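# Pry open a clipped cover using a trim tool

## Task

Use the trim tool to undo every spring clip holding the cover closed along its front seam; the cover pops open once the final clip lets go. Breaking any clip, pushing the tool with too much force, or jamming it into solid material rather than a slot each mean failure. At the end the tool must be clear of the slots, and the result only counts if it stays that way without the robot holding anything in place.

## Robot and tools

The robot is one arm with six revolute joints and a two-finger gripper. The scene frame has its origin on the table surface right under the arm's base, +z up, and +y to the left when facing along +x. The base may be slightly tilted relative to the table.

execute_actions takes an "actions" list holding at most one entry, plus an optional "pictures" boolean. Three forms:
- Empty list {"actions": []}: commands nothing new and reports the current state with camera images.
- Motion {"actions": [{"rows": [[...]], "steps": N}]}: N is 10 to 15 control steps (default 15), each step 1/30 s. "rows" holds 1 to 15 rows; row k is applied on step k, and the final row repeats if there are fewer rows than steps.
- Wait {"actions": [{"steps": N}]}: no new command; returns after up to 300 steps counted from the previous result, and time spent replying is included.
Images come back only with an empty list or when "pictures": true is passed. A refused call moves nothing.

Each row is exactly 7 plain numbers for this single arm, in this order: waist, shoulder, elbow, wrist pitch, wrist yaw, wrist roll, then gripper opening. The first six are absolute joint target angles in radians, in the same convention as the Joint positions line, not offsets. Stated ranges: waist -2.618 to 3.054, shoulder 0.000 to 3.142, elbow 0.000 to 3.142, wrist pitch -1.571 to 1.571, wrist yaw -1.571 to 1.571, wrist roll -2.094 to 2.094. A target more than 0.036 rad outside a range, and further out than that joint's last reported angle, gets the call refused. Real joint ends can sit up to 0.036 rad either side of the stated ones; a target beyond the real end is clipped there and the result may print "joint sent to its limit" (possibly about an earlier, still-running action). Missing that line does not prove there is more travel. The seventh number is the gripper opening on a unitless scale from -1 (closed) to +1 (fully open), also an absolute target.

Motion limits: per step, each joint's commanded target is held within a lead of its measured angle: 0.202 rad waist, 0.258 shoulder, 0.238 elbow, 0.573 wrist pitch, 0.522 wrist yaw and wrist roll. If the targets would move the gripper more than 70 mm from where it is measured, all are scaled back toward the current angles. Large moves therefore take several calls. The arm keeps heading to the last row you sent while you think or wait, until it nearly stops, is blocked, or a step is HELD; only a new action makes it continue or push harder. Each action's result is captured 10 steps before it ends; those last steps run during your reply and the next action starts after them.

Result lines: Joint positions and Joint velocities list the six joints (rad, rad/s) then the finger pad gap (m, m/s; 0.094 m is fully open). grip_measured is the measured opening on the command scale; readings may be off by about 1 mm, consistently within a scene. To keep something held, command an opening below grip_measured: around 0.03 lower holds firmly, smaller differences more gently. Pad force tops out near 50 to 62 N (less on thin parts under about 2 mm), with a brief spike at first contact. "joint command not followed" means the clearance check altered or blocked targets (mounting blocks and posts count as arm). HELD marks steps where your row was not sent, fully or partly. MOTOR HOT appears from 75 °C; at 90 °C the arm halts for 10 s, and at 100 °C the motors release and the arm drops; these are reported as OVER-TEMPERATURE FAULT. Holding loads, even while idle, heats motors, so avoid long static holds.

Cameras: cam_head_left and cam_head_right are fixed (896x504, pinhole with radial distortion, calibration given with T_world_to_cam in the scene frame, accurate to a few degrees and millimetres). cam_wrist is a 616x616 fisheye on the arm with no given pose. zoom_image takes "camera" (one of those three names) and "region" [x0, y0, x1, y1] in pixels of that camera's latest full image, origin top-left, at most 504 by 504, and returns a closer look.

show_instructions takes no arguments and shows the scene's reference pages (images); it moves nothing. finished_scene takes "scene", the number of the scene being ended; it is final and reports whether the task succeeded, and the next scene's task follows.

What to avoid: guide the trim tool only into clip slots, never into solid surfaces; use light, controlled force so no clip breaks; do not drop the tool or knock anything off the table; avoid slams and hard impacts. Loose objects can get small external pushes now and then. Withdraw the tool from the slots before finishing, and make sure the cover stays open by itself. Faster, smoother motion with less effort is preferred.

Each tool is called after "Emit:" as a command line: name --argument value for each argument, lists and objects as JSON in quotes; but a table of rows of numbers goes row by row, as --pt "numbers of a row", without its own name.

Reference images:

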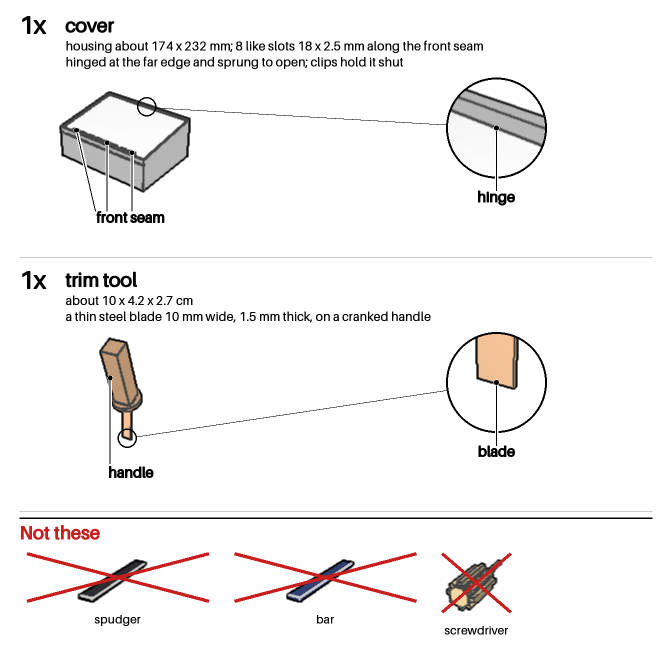

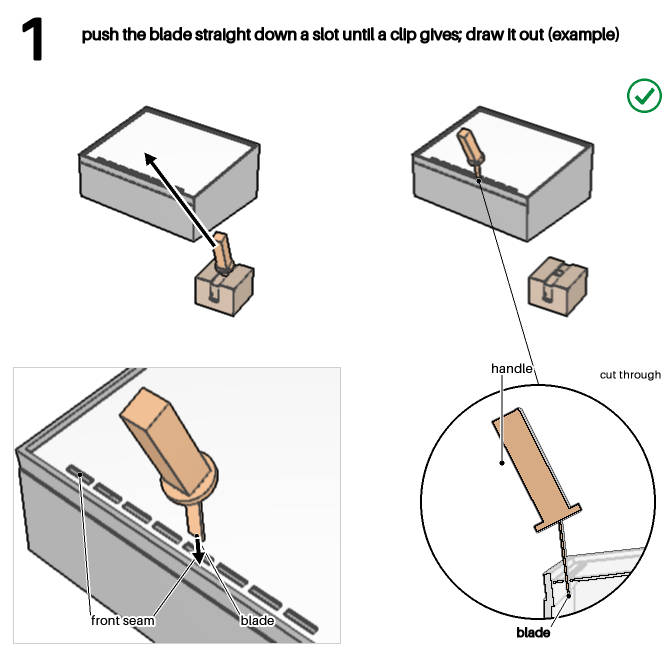

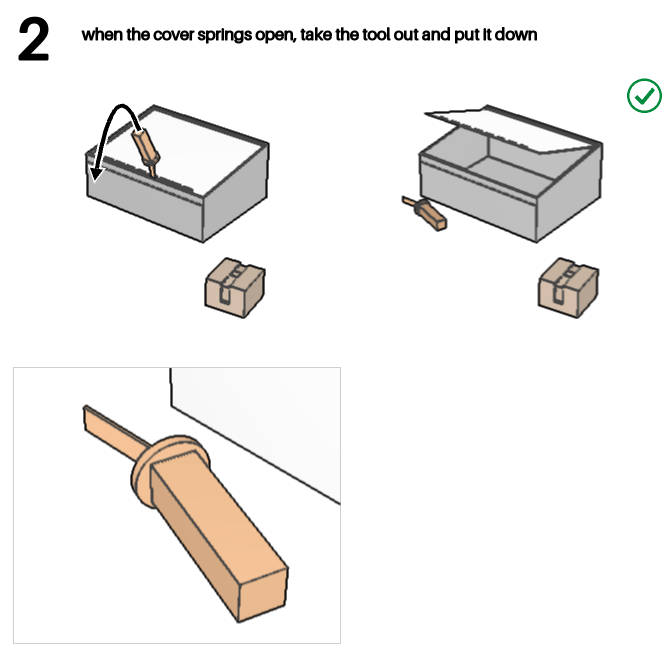

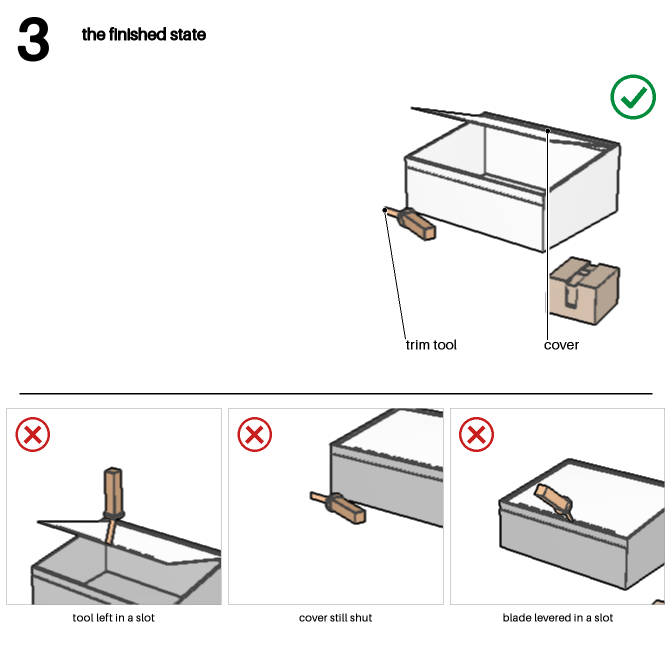

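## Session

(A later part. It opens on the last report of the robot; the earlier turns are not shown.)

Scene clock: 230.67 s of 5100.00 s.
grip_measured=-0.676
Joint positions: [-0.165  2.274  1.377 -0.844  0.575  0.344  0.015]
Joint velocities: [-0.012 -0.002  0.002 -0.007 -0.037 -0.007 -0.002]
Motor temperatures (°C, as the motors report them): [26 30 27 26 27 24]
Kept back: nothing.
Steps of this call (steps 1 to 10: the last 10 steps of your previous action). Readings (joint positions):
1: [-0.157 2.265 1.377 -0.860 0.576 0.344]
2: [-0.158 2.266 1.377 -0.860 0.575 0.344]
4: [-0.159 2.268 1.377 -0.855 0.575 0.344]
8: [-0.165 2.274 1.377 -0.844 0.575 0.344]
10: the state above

Emit:
execute_actions --actions '[{"rows": [[-0.157,2.272,1.390,-0.857,0.570,0.346,-0.715],[-0.154,2.265,1.395,-0.863,0.570,0.347,-0.715],[-0.151,2.260,1.400,-0.868,0.570,0.348,-0.715],[-0.148,2.255,1.400,-0.873,0.570,0.349,-0.715],[-0.145,2.250,1.400,-0.878,0.570,0.350,-0.715],[-0.142,2.245,1.400,-0.883,0.570,0.351,-0.715],[-0.138,2.240,1.400,-0.889,0.570,0.352,-0.715],[-0.134,2.235,1.400,-0.894,0.570,0.353,-0.715],[-0.131,2.231,1.400,-0.898,0.570,0.354,-0.715],[-0.128,2.229,1.400,-0.900,0.570,0.355,-0.715]], "steps": 15}]'

Emit:
execute_actions --actions '[{"steps": 20}]' --pictures true

Emit:
zoom_image --camera "cam_wrist" --region '[240,185,345,245]'

Scene clock: 231.57 s of 5100.00 s.
grip_measured=-0.676
Joint positions: [-0.165  2.271  1.377 -0.844  0.574  0.344  0.015]
Joint velocities: [ 0.002 -0.012 -0.002 -0.051 -0.037 -0.066  0.   ]
Motor temperatures (°C, as the motors report them): [26 30 27 26 27 24]
Steps of this call (steps 1 to 22: the robot went on to your last target; steps 23 to 27: the first 5 steps of this action). Readings (joint positions):
23: [-0.165 2.274 1.377 -0.844 0.575 0.344]
24: [-0.165 2.273 1.377 -0.844 0.575 0.344]
26: [-0.165 2.271 1.377 -0.844 0.574 0.344]
27: the state above

Scene clock: 232.23 s of 5100.00 s.
grip_measured=-0.676
Joint positions: [-0.147  2.243  1.377 -0.886  0.573  0.346  0.015]
Joint velocities: [ 0.007 -0.002 -0.007 -0.007  0.007 -0.037 -0.001]
Motor temperatures (°C, as the motors report them): [26 30 27 26 27 24]
Kept back: nothing.
Steps of this call (steps 1 to 10: the last 10 steps of your previous action; steps 11 to 20: the robot went on to your last target). Readings (joint positions):
1: [-0.165 2.270 1.377 -0.844 0.574 0.344]
2: [-0.164 2.268 1.377 -0.844 0.573 0.344]
4: [-0.162 2.263 1.377 -0.850 0.573 0.344]
8: [-0.152 2.249 1.377 -0.873 0.573 0.344]
20: the state above

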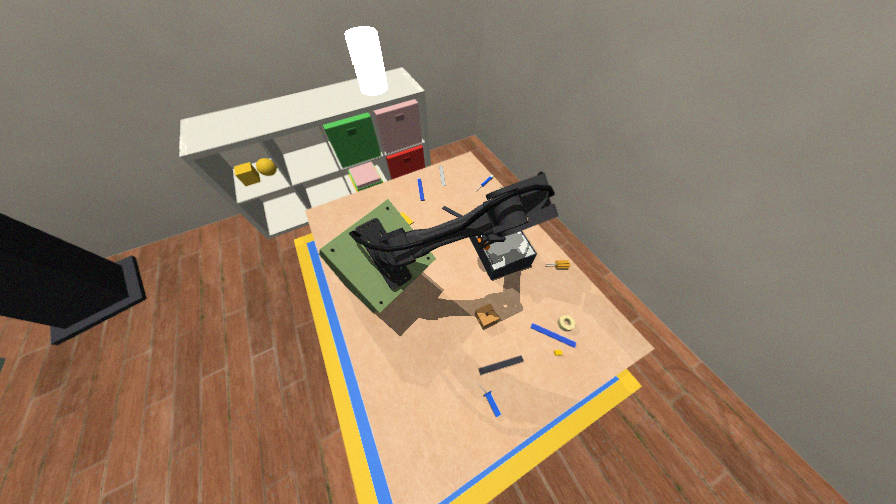

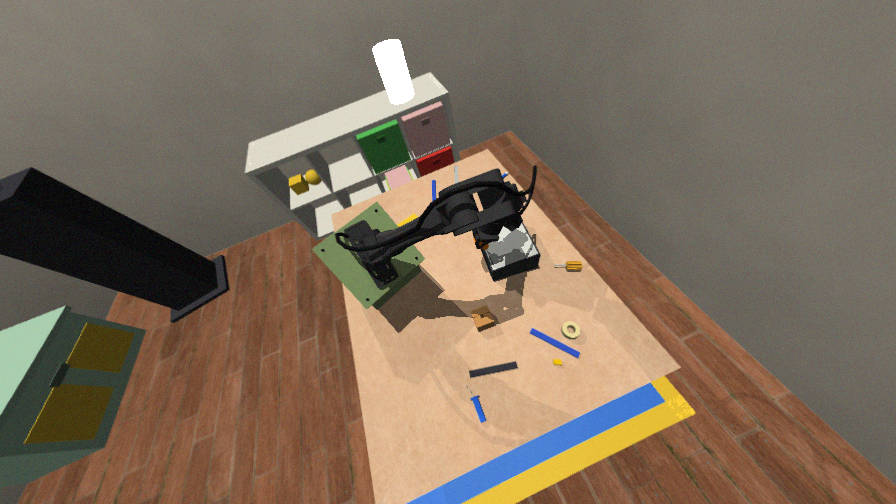

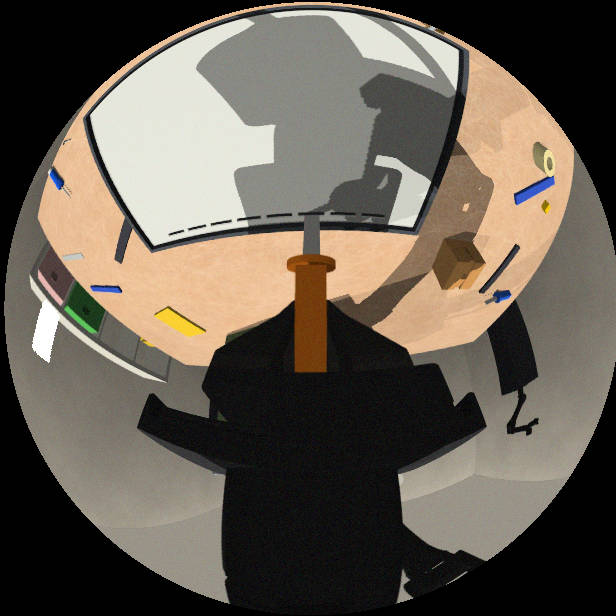

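Region (240, 185, 345, 245) of cam_wrist's 616x616 image, scaled by 4.800, with more detail than that image has; it fills the top 288 rows of this view, and the rest is white.

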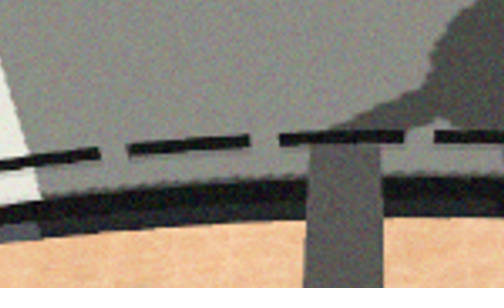

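Emit:
execute_actions --actions '[{"rows": [[-0.130,2.240,1.405,-0.905,0.568,0.360,-0.715],[-0.122,2.250,1.409,-0.910,0.567,0.368,-0.715],[-0.114,2.261,1.413,-0.910,0.566,0.377,-0.715],[-0.107,2.271,1.417,-0.906,0.565,0.386,-0.715],[-0.100,2.280,1.421,-0.903,0.564,0.395,-0.715],[-0.095,2.288,1.425,-0.902,0.563,0.403,-0.715],[-0.091,2.295,1.428,-0.902,0.562,0.410,-0.715],[-0.088,2.300,1.430,-0.902,0.561,0.416,-0.715],[-0.086,2.304,1.430,-0.902,0.560,0.420,-0.715]], "steps": 15}]'

Emit:
execute_actions --actions '[{"steps": 22}]' --pictures true

Emit:
zoom_image --camera "cam_wrist" --region '[275,195,345,235]'

Scene clock: 233.27 s of 5100.00 s.
grip_measured=-0.676
Joint positions: [-0.14   2.248  1.382 -0.895  0.573  0.362  0.015]
Joint velocities: [ 0.134  0.134  0.129 -0.037 -0.007  0.183  0.   ]
Motor temperatures (°C, as the motors report them): [26 30 27 26 27 24]
Steps of this call (steps 1 to 15: the robot went on to your last target; steps 16 to 26: nothing new was sent; steps 27 to 31: the first 5 steps of this action). Readings (joint positions):
27: [-0.147 2.243 1.377 -0.887 0.573 0.346]
28: [-0.147 2.243 1.377 -0.889 0.573 0.349]
30: [-0.144 2.245 1.378 -0.892 0.573 0.357]
31: the state above

Scene clock: 234.00 s of 5100.00 s.
grip_measured=-0.676
Joint positions: [-0.1    2.292  1.402 -0.895  0.568  0.41   0.015]
Joint velocities: [-0.017 -0.002 -0.002  0.037 -0.037  0.007 -0.   ]
Motor temperatures (°C, as the motors report them): [26 30 27 26 27 24]
Kept back: nothing.
Steps of this call (steps 1 to 10: the last 10 steps of your previous action; steps 11 to 22: the robot went on to your last target). Readings (joint positions):
1: [-0.134 2.255 1.388 -0.895 0.573 0.368]
2: [-0.127 2.262 1.394 -0.895 0.573 0.374]
4: [-0.113 2.276 1.401 -0.895 0.572 0.387]
8: [-0.100 2.292 1.402 -0.895 0.568 0.400]
22: the state above

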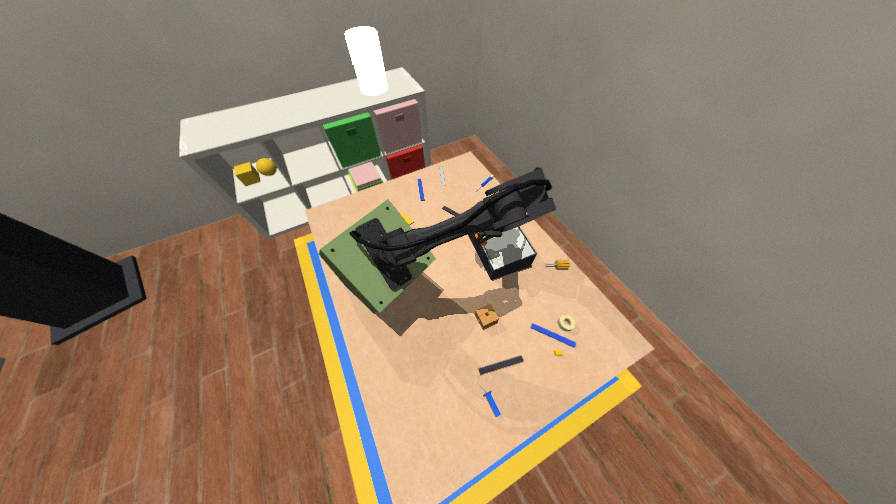

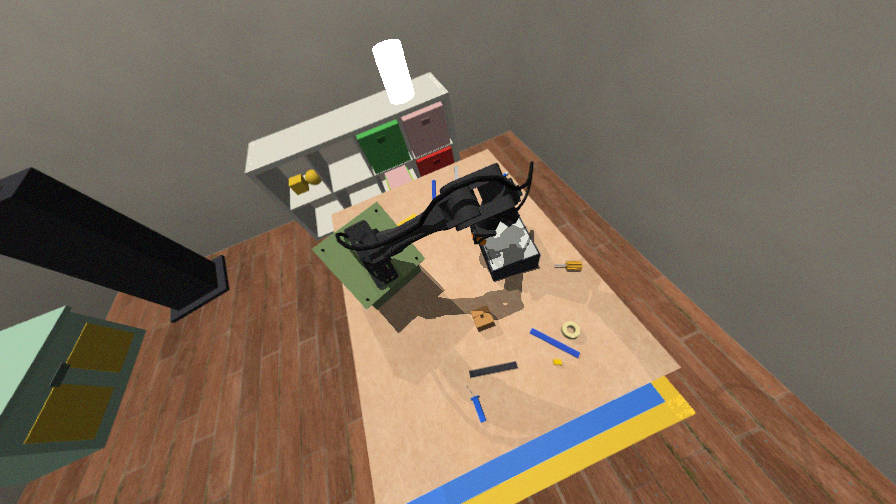

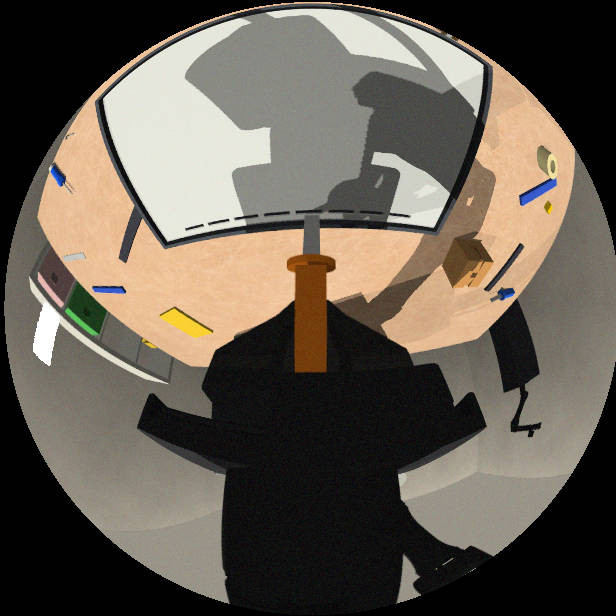

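Region (275, 195, 345, 235) of cam_wrist's 616x616 image, scaled by 7.200, with more detail than that image has; it fills the top 288 rows of this view, and the rest is white.

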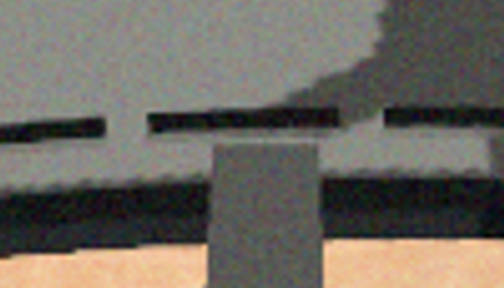

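Emit:
execute_actions --actions '[{"rows": [[-0.068,2.304,1.430,-0.865,0.560,0.385,-0.715],[-0.068,2.304,1.430,-0.865,0.560,0.385,-0.715],[-0.070,2.304,1.430,-0.870,0.560,0.385,-0.715],[-0.079,2.304,1.430,-0.872,0.560,0.385,-0.715]], "steps": 12}]'

Emit:
execute_actions --actions '[{"steps": 14}]' --pictures true

Emit:
zoom_image --camera "cam_wrist" --region '[275,195,345,235]'

Scene clock: 234.63 s of 5100.00 s.
grip_measured=-0.676
Joint positions: [-0.098  2.292  1.402 -0.892  0.568  0.405  0.015]
Joint velocities: [ 0.066  0.012  0.007  0.037 -0.007 -0.037  0.   ]
Motor temperatures (°C, as the motors report them): [26 30 27 26 27 24]
Steps of this call (steps 1 to 15: the robot went on to your last target; steps 16 to 17: nothing new was sent; steps 18 to 19: the first 2 steps of this action). Readings (joint positions):
18: [-0.099 2.292 1.402 -0.894 0.568 0.408]
19: the state above

Scene clock: 235.10 s of 5100.00 s.
grip_measured=-0.676
Joint positions: [-0.094  2.292  1.402 -0.889  0.568  0.395  0.015]
Joint velocities: [-0.012  0.002  0.002  0.007  0.022  0.022  0.001]
Motor temperatures (°C, as the motors report them): [26 30 27 26 27 24]
Kept back: nothing.
Steps of this call (steps 1 to 10: the last 10 steps of your previous action; steps 11 to 14: the robot went on to your last target). Readings (joint positions):
1: [-0.096 2.292 1.402 -0.891 0.568 0.403]
2: [-0.094 2.292 1.402 -0.890 0.568 0.401]
4: [-0.094 2.292 1.402 -0.889 0.568 0.399]
8: [-0.094 2.292 1.402 -0.889 0.568 0.396]
14: the state above

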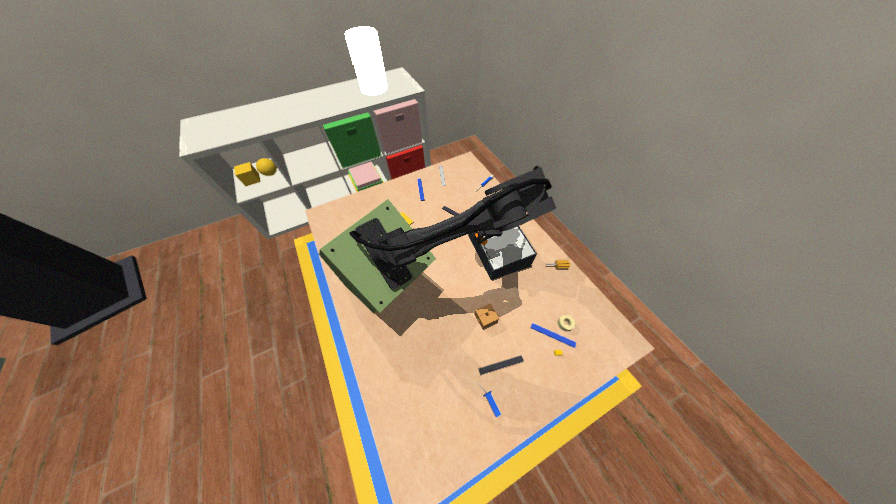

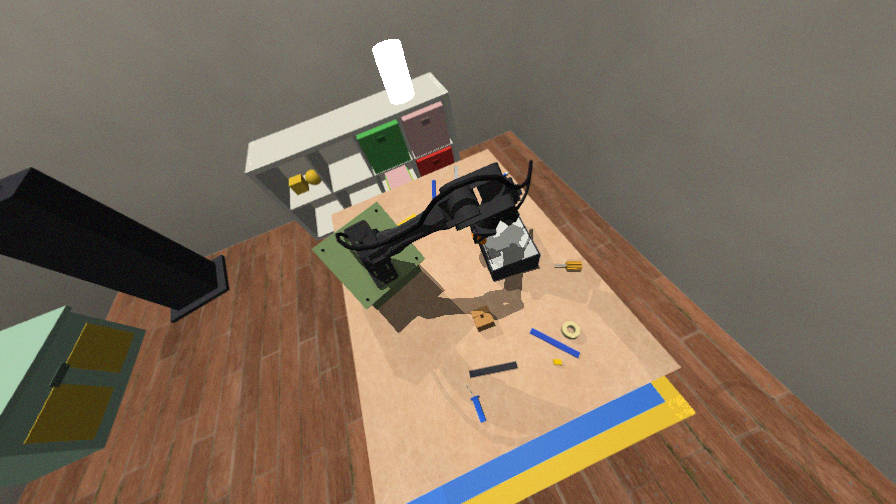

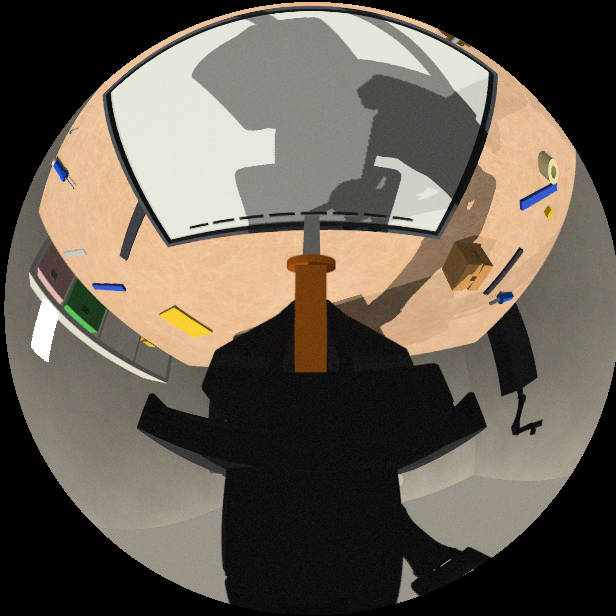

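Region (275, 195, 345, 235) of cam_wrist's 616x616 image, scaled by 7.200, with more detail than that image has; it fills the top 288 rows of this view, and the rest is white.

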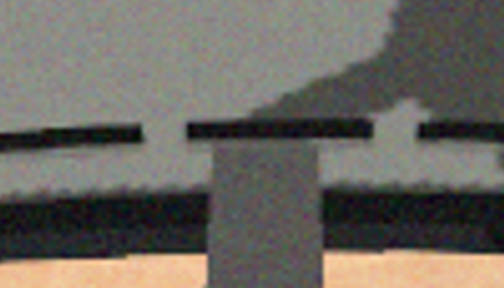

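Emit:
execute_actions --actions '[{"rows": [[-0.106,2.320,1.430,-0.857,0.560,0.385,-0.715],[-0.106,2.320,1.430,-0.857,0.560,0.385,-0.715],[-0.099,2.308,1.430,-0.864,0.560,0.385,-0.715]], "steps": 12}]'

Emit:
execute_actions --actions '[]'

Emit:
zoom_image --camera "cam_wrist" --region '[275,195,345,235]'

Scene clock: 235.70 s of 5100.00 s.
grip_measured=-0.676
Joint positions: [-0.096  2.295  1.402 -0.884  0.568  0.394  0.015]
Joint velocities: [-0.051  0.066  0.002  0.007 -0.051  0.022 -0.001]
Motor temperatures (°C, as the motors report them): [26 30 27 26 27 24]
Steps of this call (steps 1 to 16: the robot went on to your last target; steps 17 to 18: the first 2 steps of this action). Readings (joint positions):
17: [-0.095 2.293 1.402 -0.888 0.568 0.394]
18: the state above

Scene clock: 236.03 s of 5100.00 s.
grip_measured=-0.676
Joint positions: [-0.099  2.297  1.402 -0.881  0.568  0.394  0.015]
Joint velocities: [-0.007  0.012 -0.007  0.037 -0.081 -0.037  0.   ]
Motor temperatures (°C, as the motors report them): [26 30 27 26 27 24]
Kept back: nothing.
Steps of this call (steps 1 to 10: the last 10 steps of your previous action). Readings (joint positions):
1: [-0.097 2.296 1.402 -0.883 0.568 0.394]
2: [-0.098 2.297 1.402 -0.883 0.568 0.394]
4: [-0.099 2.297 1.402 -0.882 0.568 0.394]
8: [-0.099 2.297 1.402 -0.881 0.568 0.394]
10: the state above

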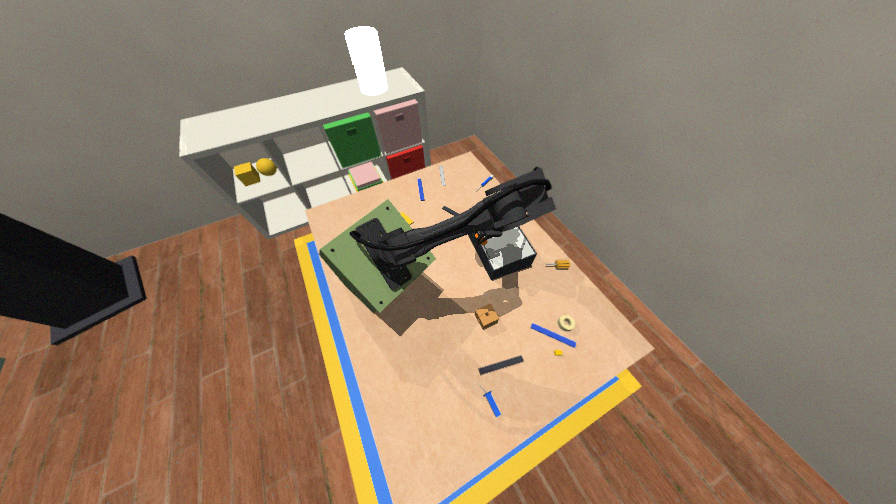

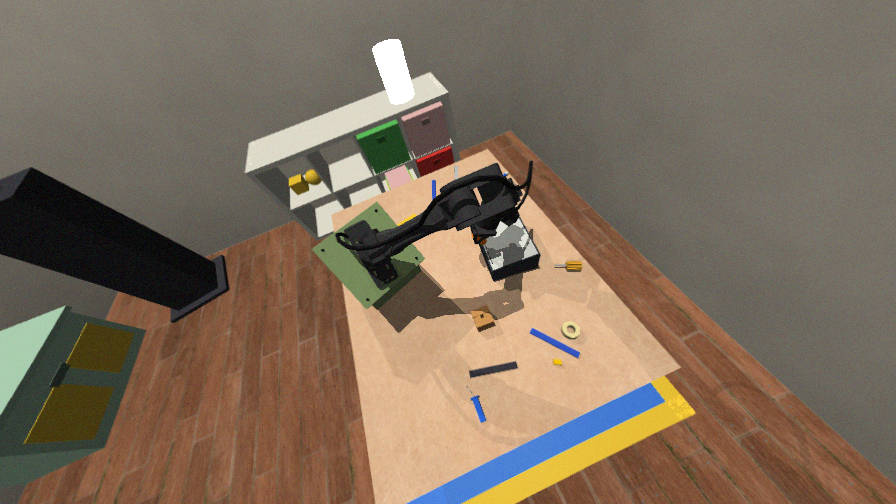

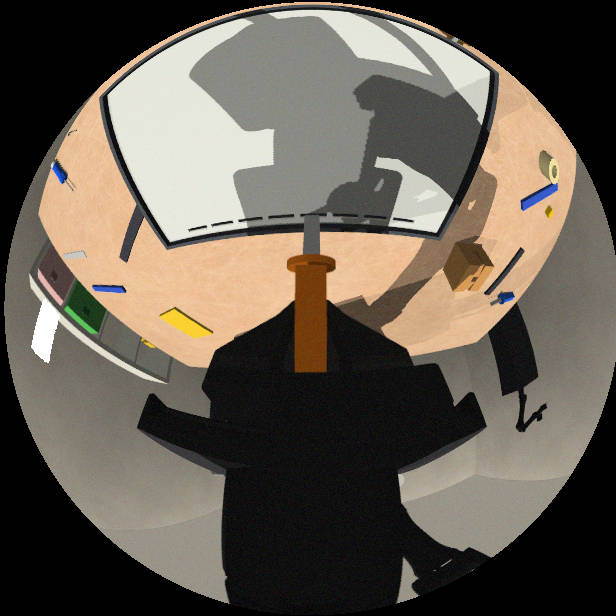

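Region (275, 195, 345, 235) of cam_wrist's 616x616 image, scaled by 7.200, with more detail than that image has; it fills the top 288 rows of this view, and the rest is white.

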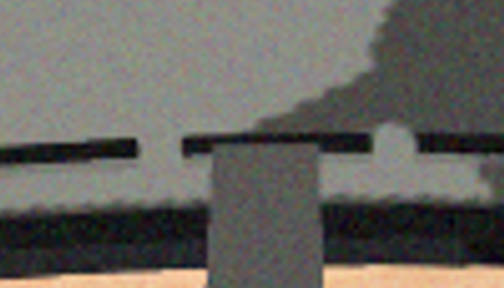

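Same as slot 3's state. Descend another 1.5 mm.

Emit:
execute_actions --actions '[{"rows": [[-0.111,2.325,1.430,-0.852,0.562,0.385,-0.715],[-0.111,2.325,1.430,-0.852,0.562,0.385,-0.715],[-0.104,2.314,1.430,-0.861,0.562,0.385,-0.715]], "steps": 12}]'

Emit:
execute_actions --actions '[]'

Emit:
zoom_image --camera "cam_wrist" --region '[275,195,345,235]'

Scene clock: 236.47 s of 5100.00 s.
grip_measured=-0.676
Joint positions: [-0.1    2.3    1.402 -0.877  0.568  0.394  0.015]
Joint velocities: [-0.056  0.051 -0.017  0.051 -0.037 -0.081  0.   ]
Motor temperatures (°C, as the motors report them): [26 30 27 26 27 24]
Steps of this call (steps 1 to 11: the robot went on to your last target; steps 12 to 13: the first 2 steps of this action). Readings (joint positions):
12: [-0.099 2.298 1.402 -0.880 0.568 0.394]
13: the state above

Scene clock: 236.80 s of 5100.00 s.
grip_measured=-0.676
Joint positions: [-0.103  2.301  1.402 -0.874  0.568  0.394  0.015]
Joint velocities: [-0.012 -0.022 -0.002 -0.022 -0.125 -0.095  0.   ]
Motor temperatures (°C, as the motors report them): [26 30 27 26 27 24]
Kept back: nothing.
Steps of this call (steps 1 to 10: the last 10 steps of your previous action). Readings (joint positions):
1: [-0.102 2.301 1.402 -0.876 0.568 0.394]
2: [-0.103 2.301 1.402 -0.875 0.568 0.394]
4: [-0.103 2.301 1.402 -0.874 0.568 0.394]
8: [-0.103 2.301 1.402 -0.874 0.568 0.394]
10: the state above

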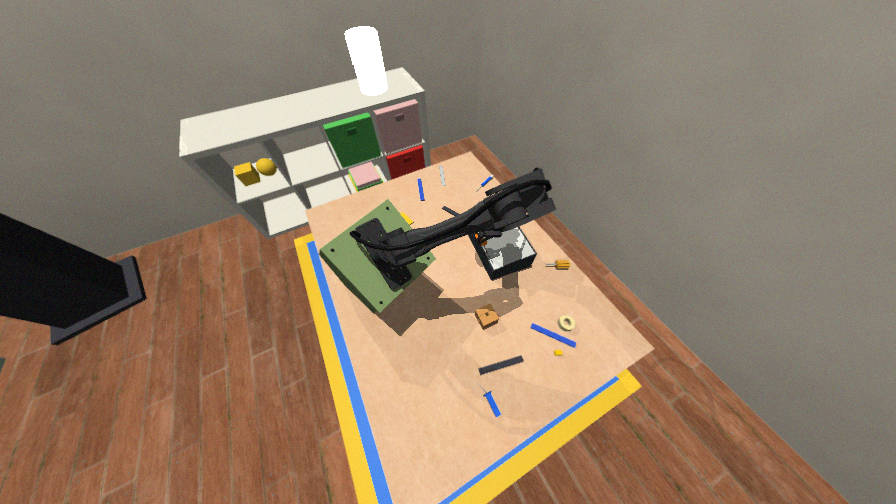

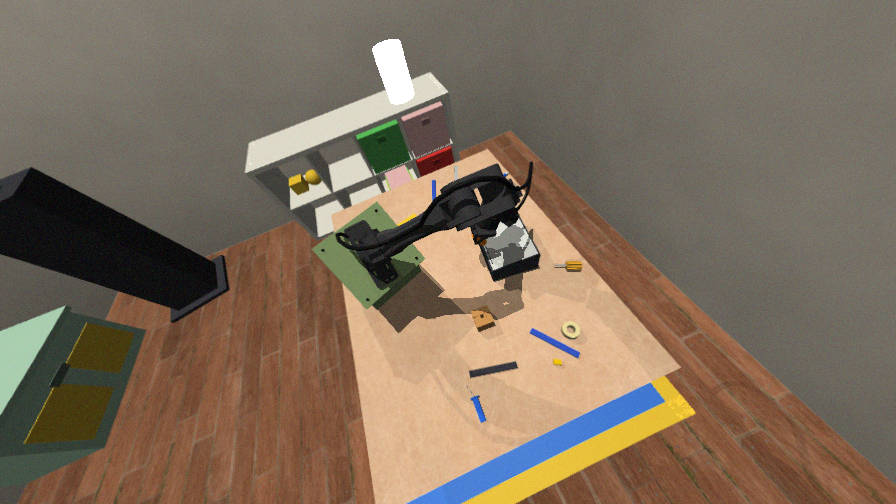

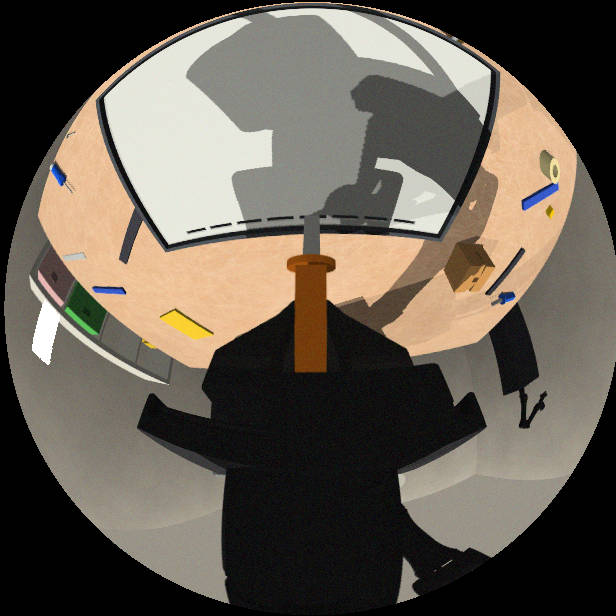

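Region (275, 195, 345, 235) of cam_wrist's 616x616 image, scaled by 7.200, with more detail than that image has; it fills the top 288 rows of this view, and the rest is white.

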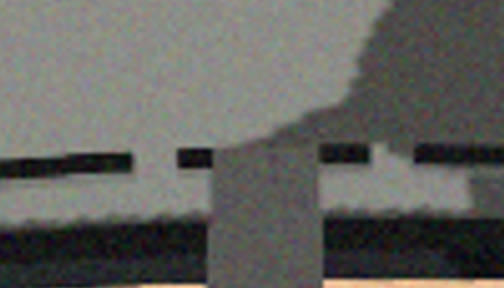

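Emit:
execute_actions --actions '[{"rows": [[-0.115,2.330,1.400,-0.846,0.564,0.385,-0.715],[-0.115,2.330,1.400,-0.846,0.564,0.385,-0.715],[-0.115,2.330,1.400,-0.844,0.564,0.385,-0.715],[-0.116,2.330,1.400,-0.842,0.564,0.384,-0.715],[-0.117,2.330,1.400,-0.840,0.564,0.383,-0.715],[-0.118,2.330,1.400,-0.838,0.564,0.382,-0.715],[-0.119,2.330,1.400,-0.836,0.564,0.381,-0.715],[-0.120,2.330,1.400,-0.834,0.564,0.380,-0.715]], "steps": 15}]'

Emit:
execute_actions --actions '[{"steps": 12}]' --pictures false

Scene clock: 237.57 s of 5100.00 s.
grip_measured=-0.676
Joint positions: [-0.11   2.31   1.402 -0.858  0.568  0.394  0.015]
Joint velocities: [-0.046  0.042  0.002  0.066  0.007 -0.022  0.   ]
Motor temperatures (°C, as the motors report them): [26 30 27 26 27 24]
Steps of this call (steps 1 to 15: the robot went on to your last target; steps 16 to 18: nothing new was sent; steps 19 to 23: the first 5 steps of this action). Readings (joint positions):
19: [-0.104 2.303 1.402 -0.873 0.568 0.394]
20: [-0.105 2.304 1.402 -0.870 0.568 0.394]
22: [-0.109 2.309 1.402 -0.862 0.568 0.394]
23: the state above

Scene clock: 237.97 s of 5100.00 s.
grip_measured=-0.676
Joint positions: [-0.118  2.313  1.402 -0.85   0.568  0.39   0.015]
Joint velocities: [ 0.002 -0.017 -0.002 -0.007  0.037 -0.022  0.   ]
Motor temperatures (°C, as the motors report them): [26 30 27 26 27 24]
Kept back: nothing.
Steps of this call (steps 1 to 10: the last 10 steps of your previous action; steps 11 to 12: the robot went on to your last target). Readings (joint positions):
1: [-0.112 2.311 1.402 -0.856 0.568 0.393]
2: [-0.113 2.312 1.402 -0.854 0.568 0.392]
4: [-0.116 2.313 1.402 -0.851 0.568 0.391]
8: [-0.118 2.313 1.402 -0.850 0.568 0.390]
12: the state above

Emit:
execute_actions --actions '[{"rows": [[-0.129,2.342,1.400,-0.822,0.564,0.380,-0.715],[-0.129,2.342,1.400,-0.822,0.564,0.380,-0.715],[-0.124,2.334,1.400,-0.830,0.564,0.380,-0.715]], "steps": 12}]'

Emit:
execute_actions --actions '[]' --pictures false

Scene clock: 238.40 s of 5100.00 s.
grip_measured=-0.676
Joint positions: [-0.119  2.316  1.402 -0.846  0.568  0.389  0.015]
Joint velocities: [-0.046  0.085 -0.002  0.081 -0.066 -0.066  0.   ]
Motor temperatures (°C, as the motors report them): [26 30 27 26 27 24]
Steps of this call (steps 1 to 11: the robot went on to your last target; steps 12 to 13: the first 2 steps of this action). Readings (joint positions):
12: [-0.118 2.314 1.402 -0.849 0.568 0.389]
13: the state above

Scene clock: 238.73 s of 5100.00 s.
grip_measured=-0.676
Joint positions: [-0.12   2.316  1.402 -0.846  0.567  0.388  0.015]
Joint velocities: [-0.007 -0.007 -0.002  0.007  0.037 -0.022 -0.   ]
Motor temperatures (°C, as the motors report them): [26 30 27 26 27 24]
Kept back: nothing.
Steps of this call (steps 1 to 10: the last 10 steps of your previous action). Readings (joint positions):
1: [-0.120 2.316 1.402 -0.846 0.568 0.389]
2: [-0.120 2.316 1.402 -0.846 0.568 0.389]
4: [-0.120 2.316 1.402 -0.846 0.567 0.389]
8: [-0.120 2.316 1.402 -0.846 0.567 0.388]
10: the state above

Emit:
execute_actions --actions '[{"rows": [[-0.112,2.314,1.410,-0.859,0.564,0.386,-0.715],[-0.109,2.307,1.415,-0.865,0.564,0.387,-0.715],[-0.106,2.302,1.420,-0.870,0.564,0.388,-0.715],[-0.103,2.297,1.425,-0.875,0.564,0.389,-0.715],[-0.100,2.292,1.425,-0.880,0.564,0.390,-0.715],[-0.097,2.287,1.425,-0.885,0.564,0.392,-0.715],[-0.093,2.282,1.425,-0.891,0.564,0.394,-0.715],[-0.089,2.277,1.425,-0.896,0.564,0.396,-0.715],[-0.086,2.273,1.425,-0.900,0.564,0.398,-0.715],[-0.083,2.271,1.425,-0.902,0.564,0.400,-0.715]], "steps": 15}]'

Emit:
execute_actions --actions '[{"steps": 20}]' --pictures true

Emit:
zoom_image --camera "cam_wrist" --region '[240,185,345,245]'

Scene clock: 239.47 s of 5100.00 s.
grip_measured=-0.676
Joint positions: [-0.12   2.315  1.402 -0.847  0.567  0.388  0.015]
Joint velocities: [-0.022 -0.027  0.007 -0.051 -0.037  0.007  0.001]
Motor temperatures (°C, as the motors report them): [26 30 27 26 27 24]
Steps of this call (steps 1 to 15: the robot went on to your last target; steps 16 to 17: nothing new was sent; steps 18 to 22: the first 5 steps of this action). Readings (joint positions):
18: [-0.120 2.316 1.402 -0.846 0.567 0.388]
19: [-0.120 2.316 1.402 -0.846 0.567 0.388]
21: [-0.120 2.316 1.402 -0.847 0.567 0.388]
22: the state above

Scene clock: 240.13 s of 5100.00 s.
grip_measured=-0.676
Joint positions: [-0.102  2.286  1.402 -0.889  0.567  0.391  0.015]
Joint velocities: [-0.007 -0.012  0.007 -0.066  0.007  0.007  0.   ]
Motor temperatures (°C, as the motors report them): [27 31 27 26 27 24]
Kept back: nothing.
Steps of this call (steps 1 to 10: the last 10 steps of your previous action; steps 11 to 20: the robot went on to your last target). Readings (joint positions):
1: [-0.120 2.313 1.402 -0.849 0.567 0.388]
2: [-0.120 2.310 1.402 -0.854 0.567 0.388]
4: [-0.117 2.301 1.402 -0.865 0.567 0.388]
8: [-0.106 2.287 1.402 -0.886 0.567 0.390]
20: the state above

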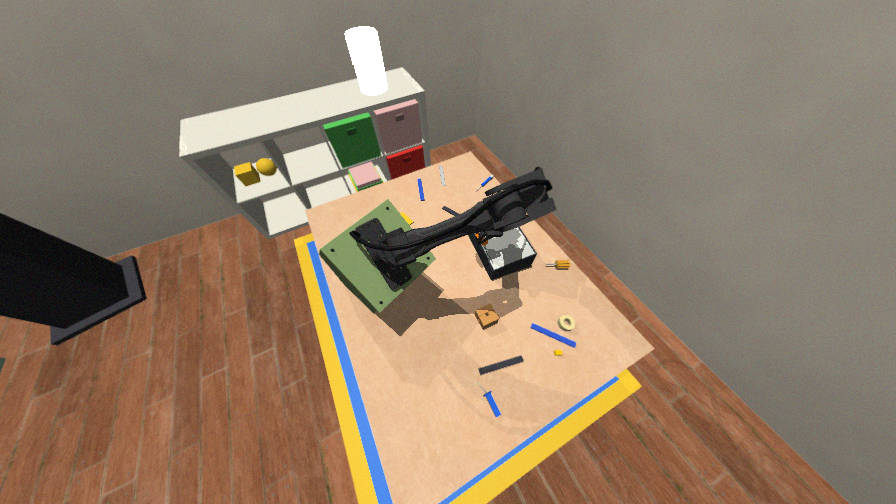

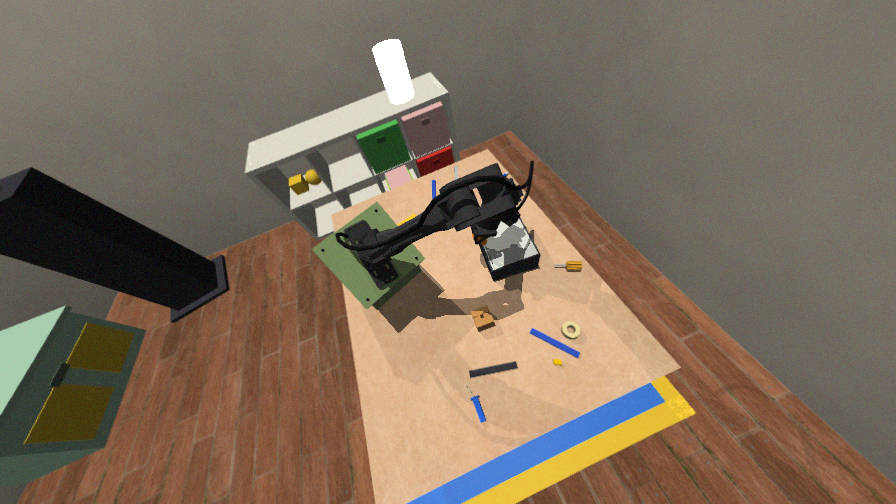

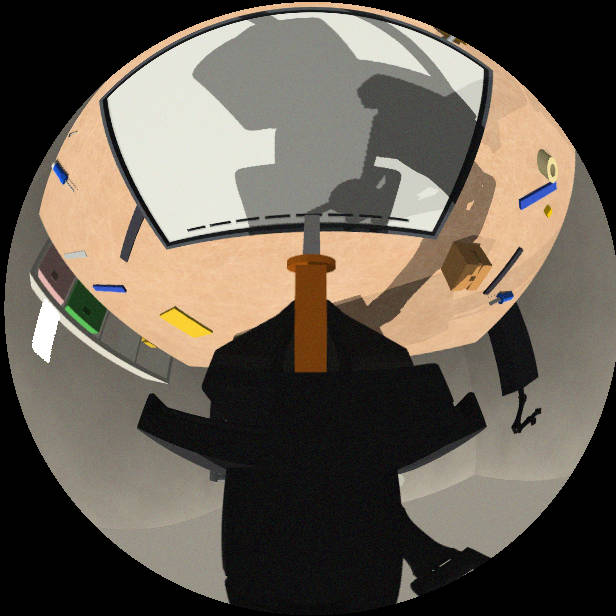

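Region (240, 185, 345, 245) of cam_wrist's 616x616 image, scaled by 4.800, with more detail than that image has; it fills the top 288 rows of this view, and the rest is white.

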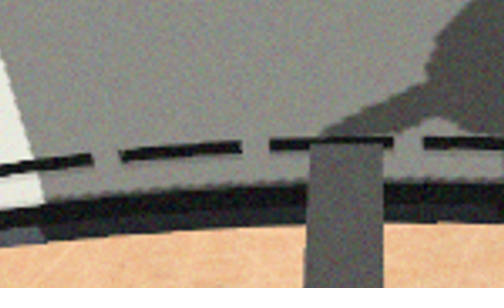

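Emit:
execute_actions --actions '[{"rows": [[-0.084,2.282,1.430,-0.895,0.562,0.405,-0.715],[-0.076,2.292,1.434,-0.895,0.560,0.412,-0.715],[-0.068,2.302,1.438,-0.895,0.558,0.419,-0.715],[-0.060,2.312,1.442,-0.895,0.556,0.426,-0.715],[-0.053,2.321,1.446,-0.895,0.554,0.433,-0.715],[-0.047,2.329,1.449,-0.895,0.552,0.440,-0.715],[-0.042,2.336,1.452,-0.895,0.551,0.446,-0.715],[-0.038,2.342,1.454,-0.895,0.550,0.451,-0.715],[-0.036,2.346,1.454,-0.895,0.549,0.455,-0.715]], "steps": 15}]'

Emit:
execute_actions --actions '[{"steps": 22}]' --pictures true

Emit:
zoom_image --camera "cam_wrist" --region '[275,195,345,235]'

Scene clock: 241.43 s of 5100.00 s.
grip_measured=-0.676
Joint positions: [-0.094  2.29   1.407 -0.891  0.567  0.405  0.015]
Joint velocities: [0.139 0.12  0.159 0.007 0.037 0.11  0.001]
Motor temperatures (°C, as the motors report them): [27 31 27 26 27 24]
Steps of this call (steps 1 to 15: the robot went on to your last target; steps 16 to 34: nothing new was sent; steps 35 to 39: the first 5 steps of this action). Readings (joint positions):
35: [-0.102 2.286 1.402 -0.889 0.567 0.391]
36: [-0.102 2.286 1.402 -0.889 0.567 0.394]
38: [-0.098 2.287 1.403 -0.889 0.567 0.400]
39: the state above

Scene clock: 242.17 s of 5100.00 s.
grip_measured=-0.676
Joint positions: [-0.049  2.335  1.427 -0.891  0.557  0.445  0.015]
Joint velocities: [ 0.002 -0.002 -0.007  0.037  0.007 -0.022 -0.   ]
Motor temperatures (°C, as the motors report them): [27 31 27 26 27 24]
Kept back: nothing.
Steps of this call (steps 1 to 10: the last 10 steps of your previous action; steps 11 to 22: the robot went on to your last target). Readings (joint positions):
1: [-0.088 2.296 1.412 -0.891 0.567 0.410]
2: [-0.081 2.303 1.418 -0.891 0.566 0.415]
4: [-0.065 2.317 1.426 -0.891 0.564 0.425]
8: [-0.049 2.334 1.427 -0.891 0.558 0.437]
22: the state above

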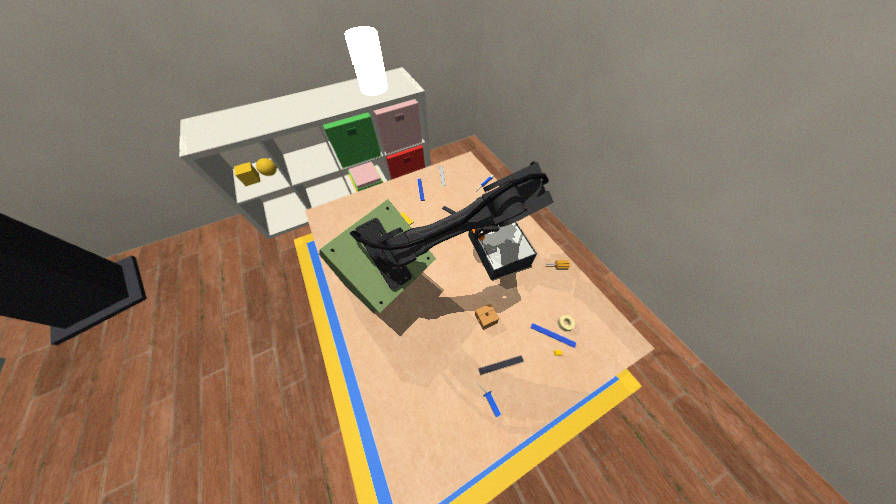

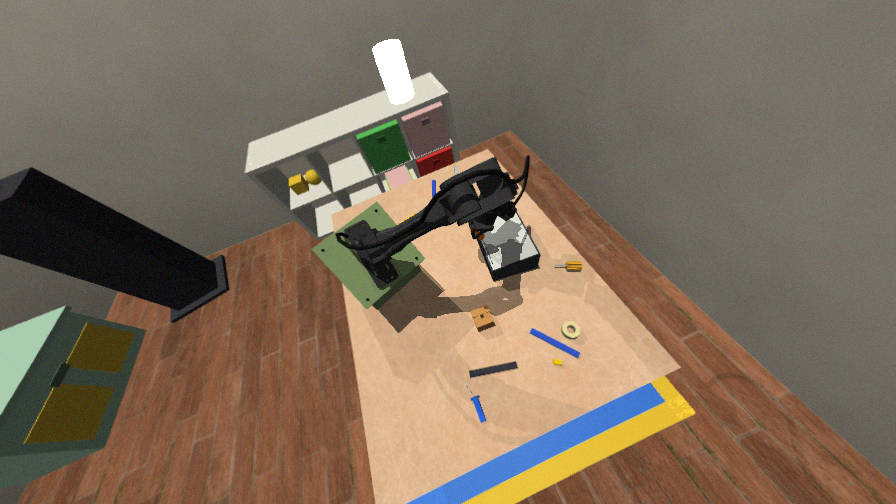

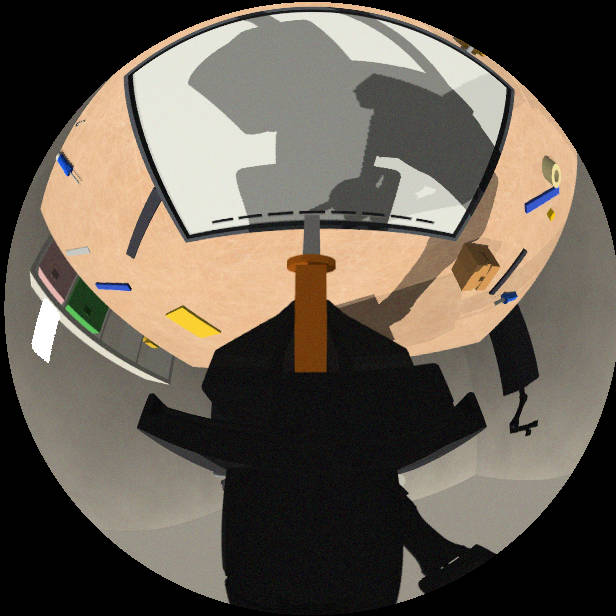

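Region (275, 195, 345, 235) of cam_wrist's 616x616 image, scaled by 7.200, with more detail than that image has; it fills the top 288 rows of this view, and the rest is white.

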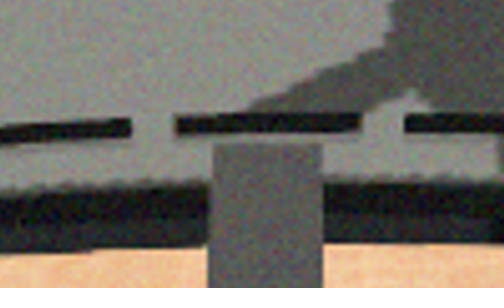

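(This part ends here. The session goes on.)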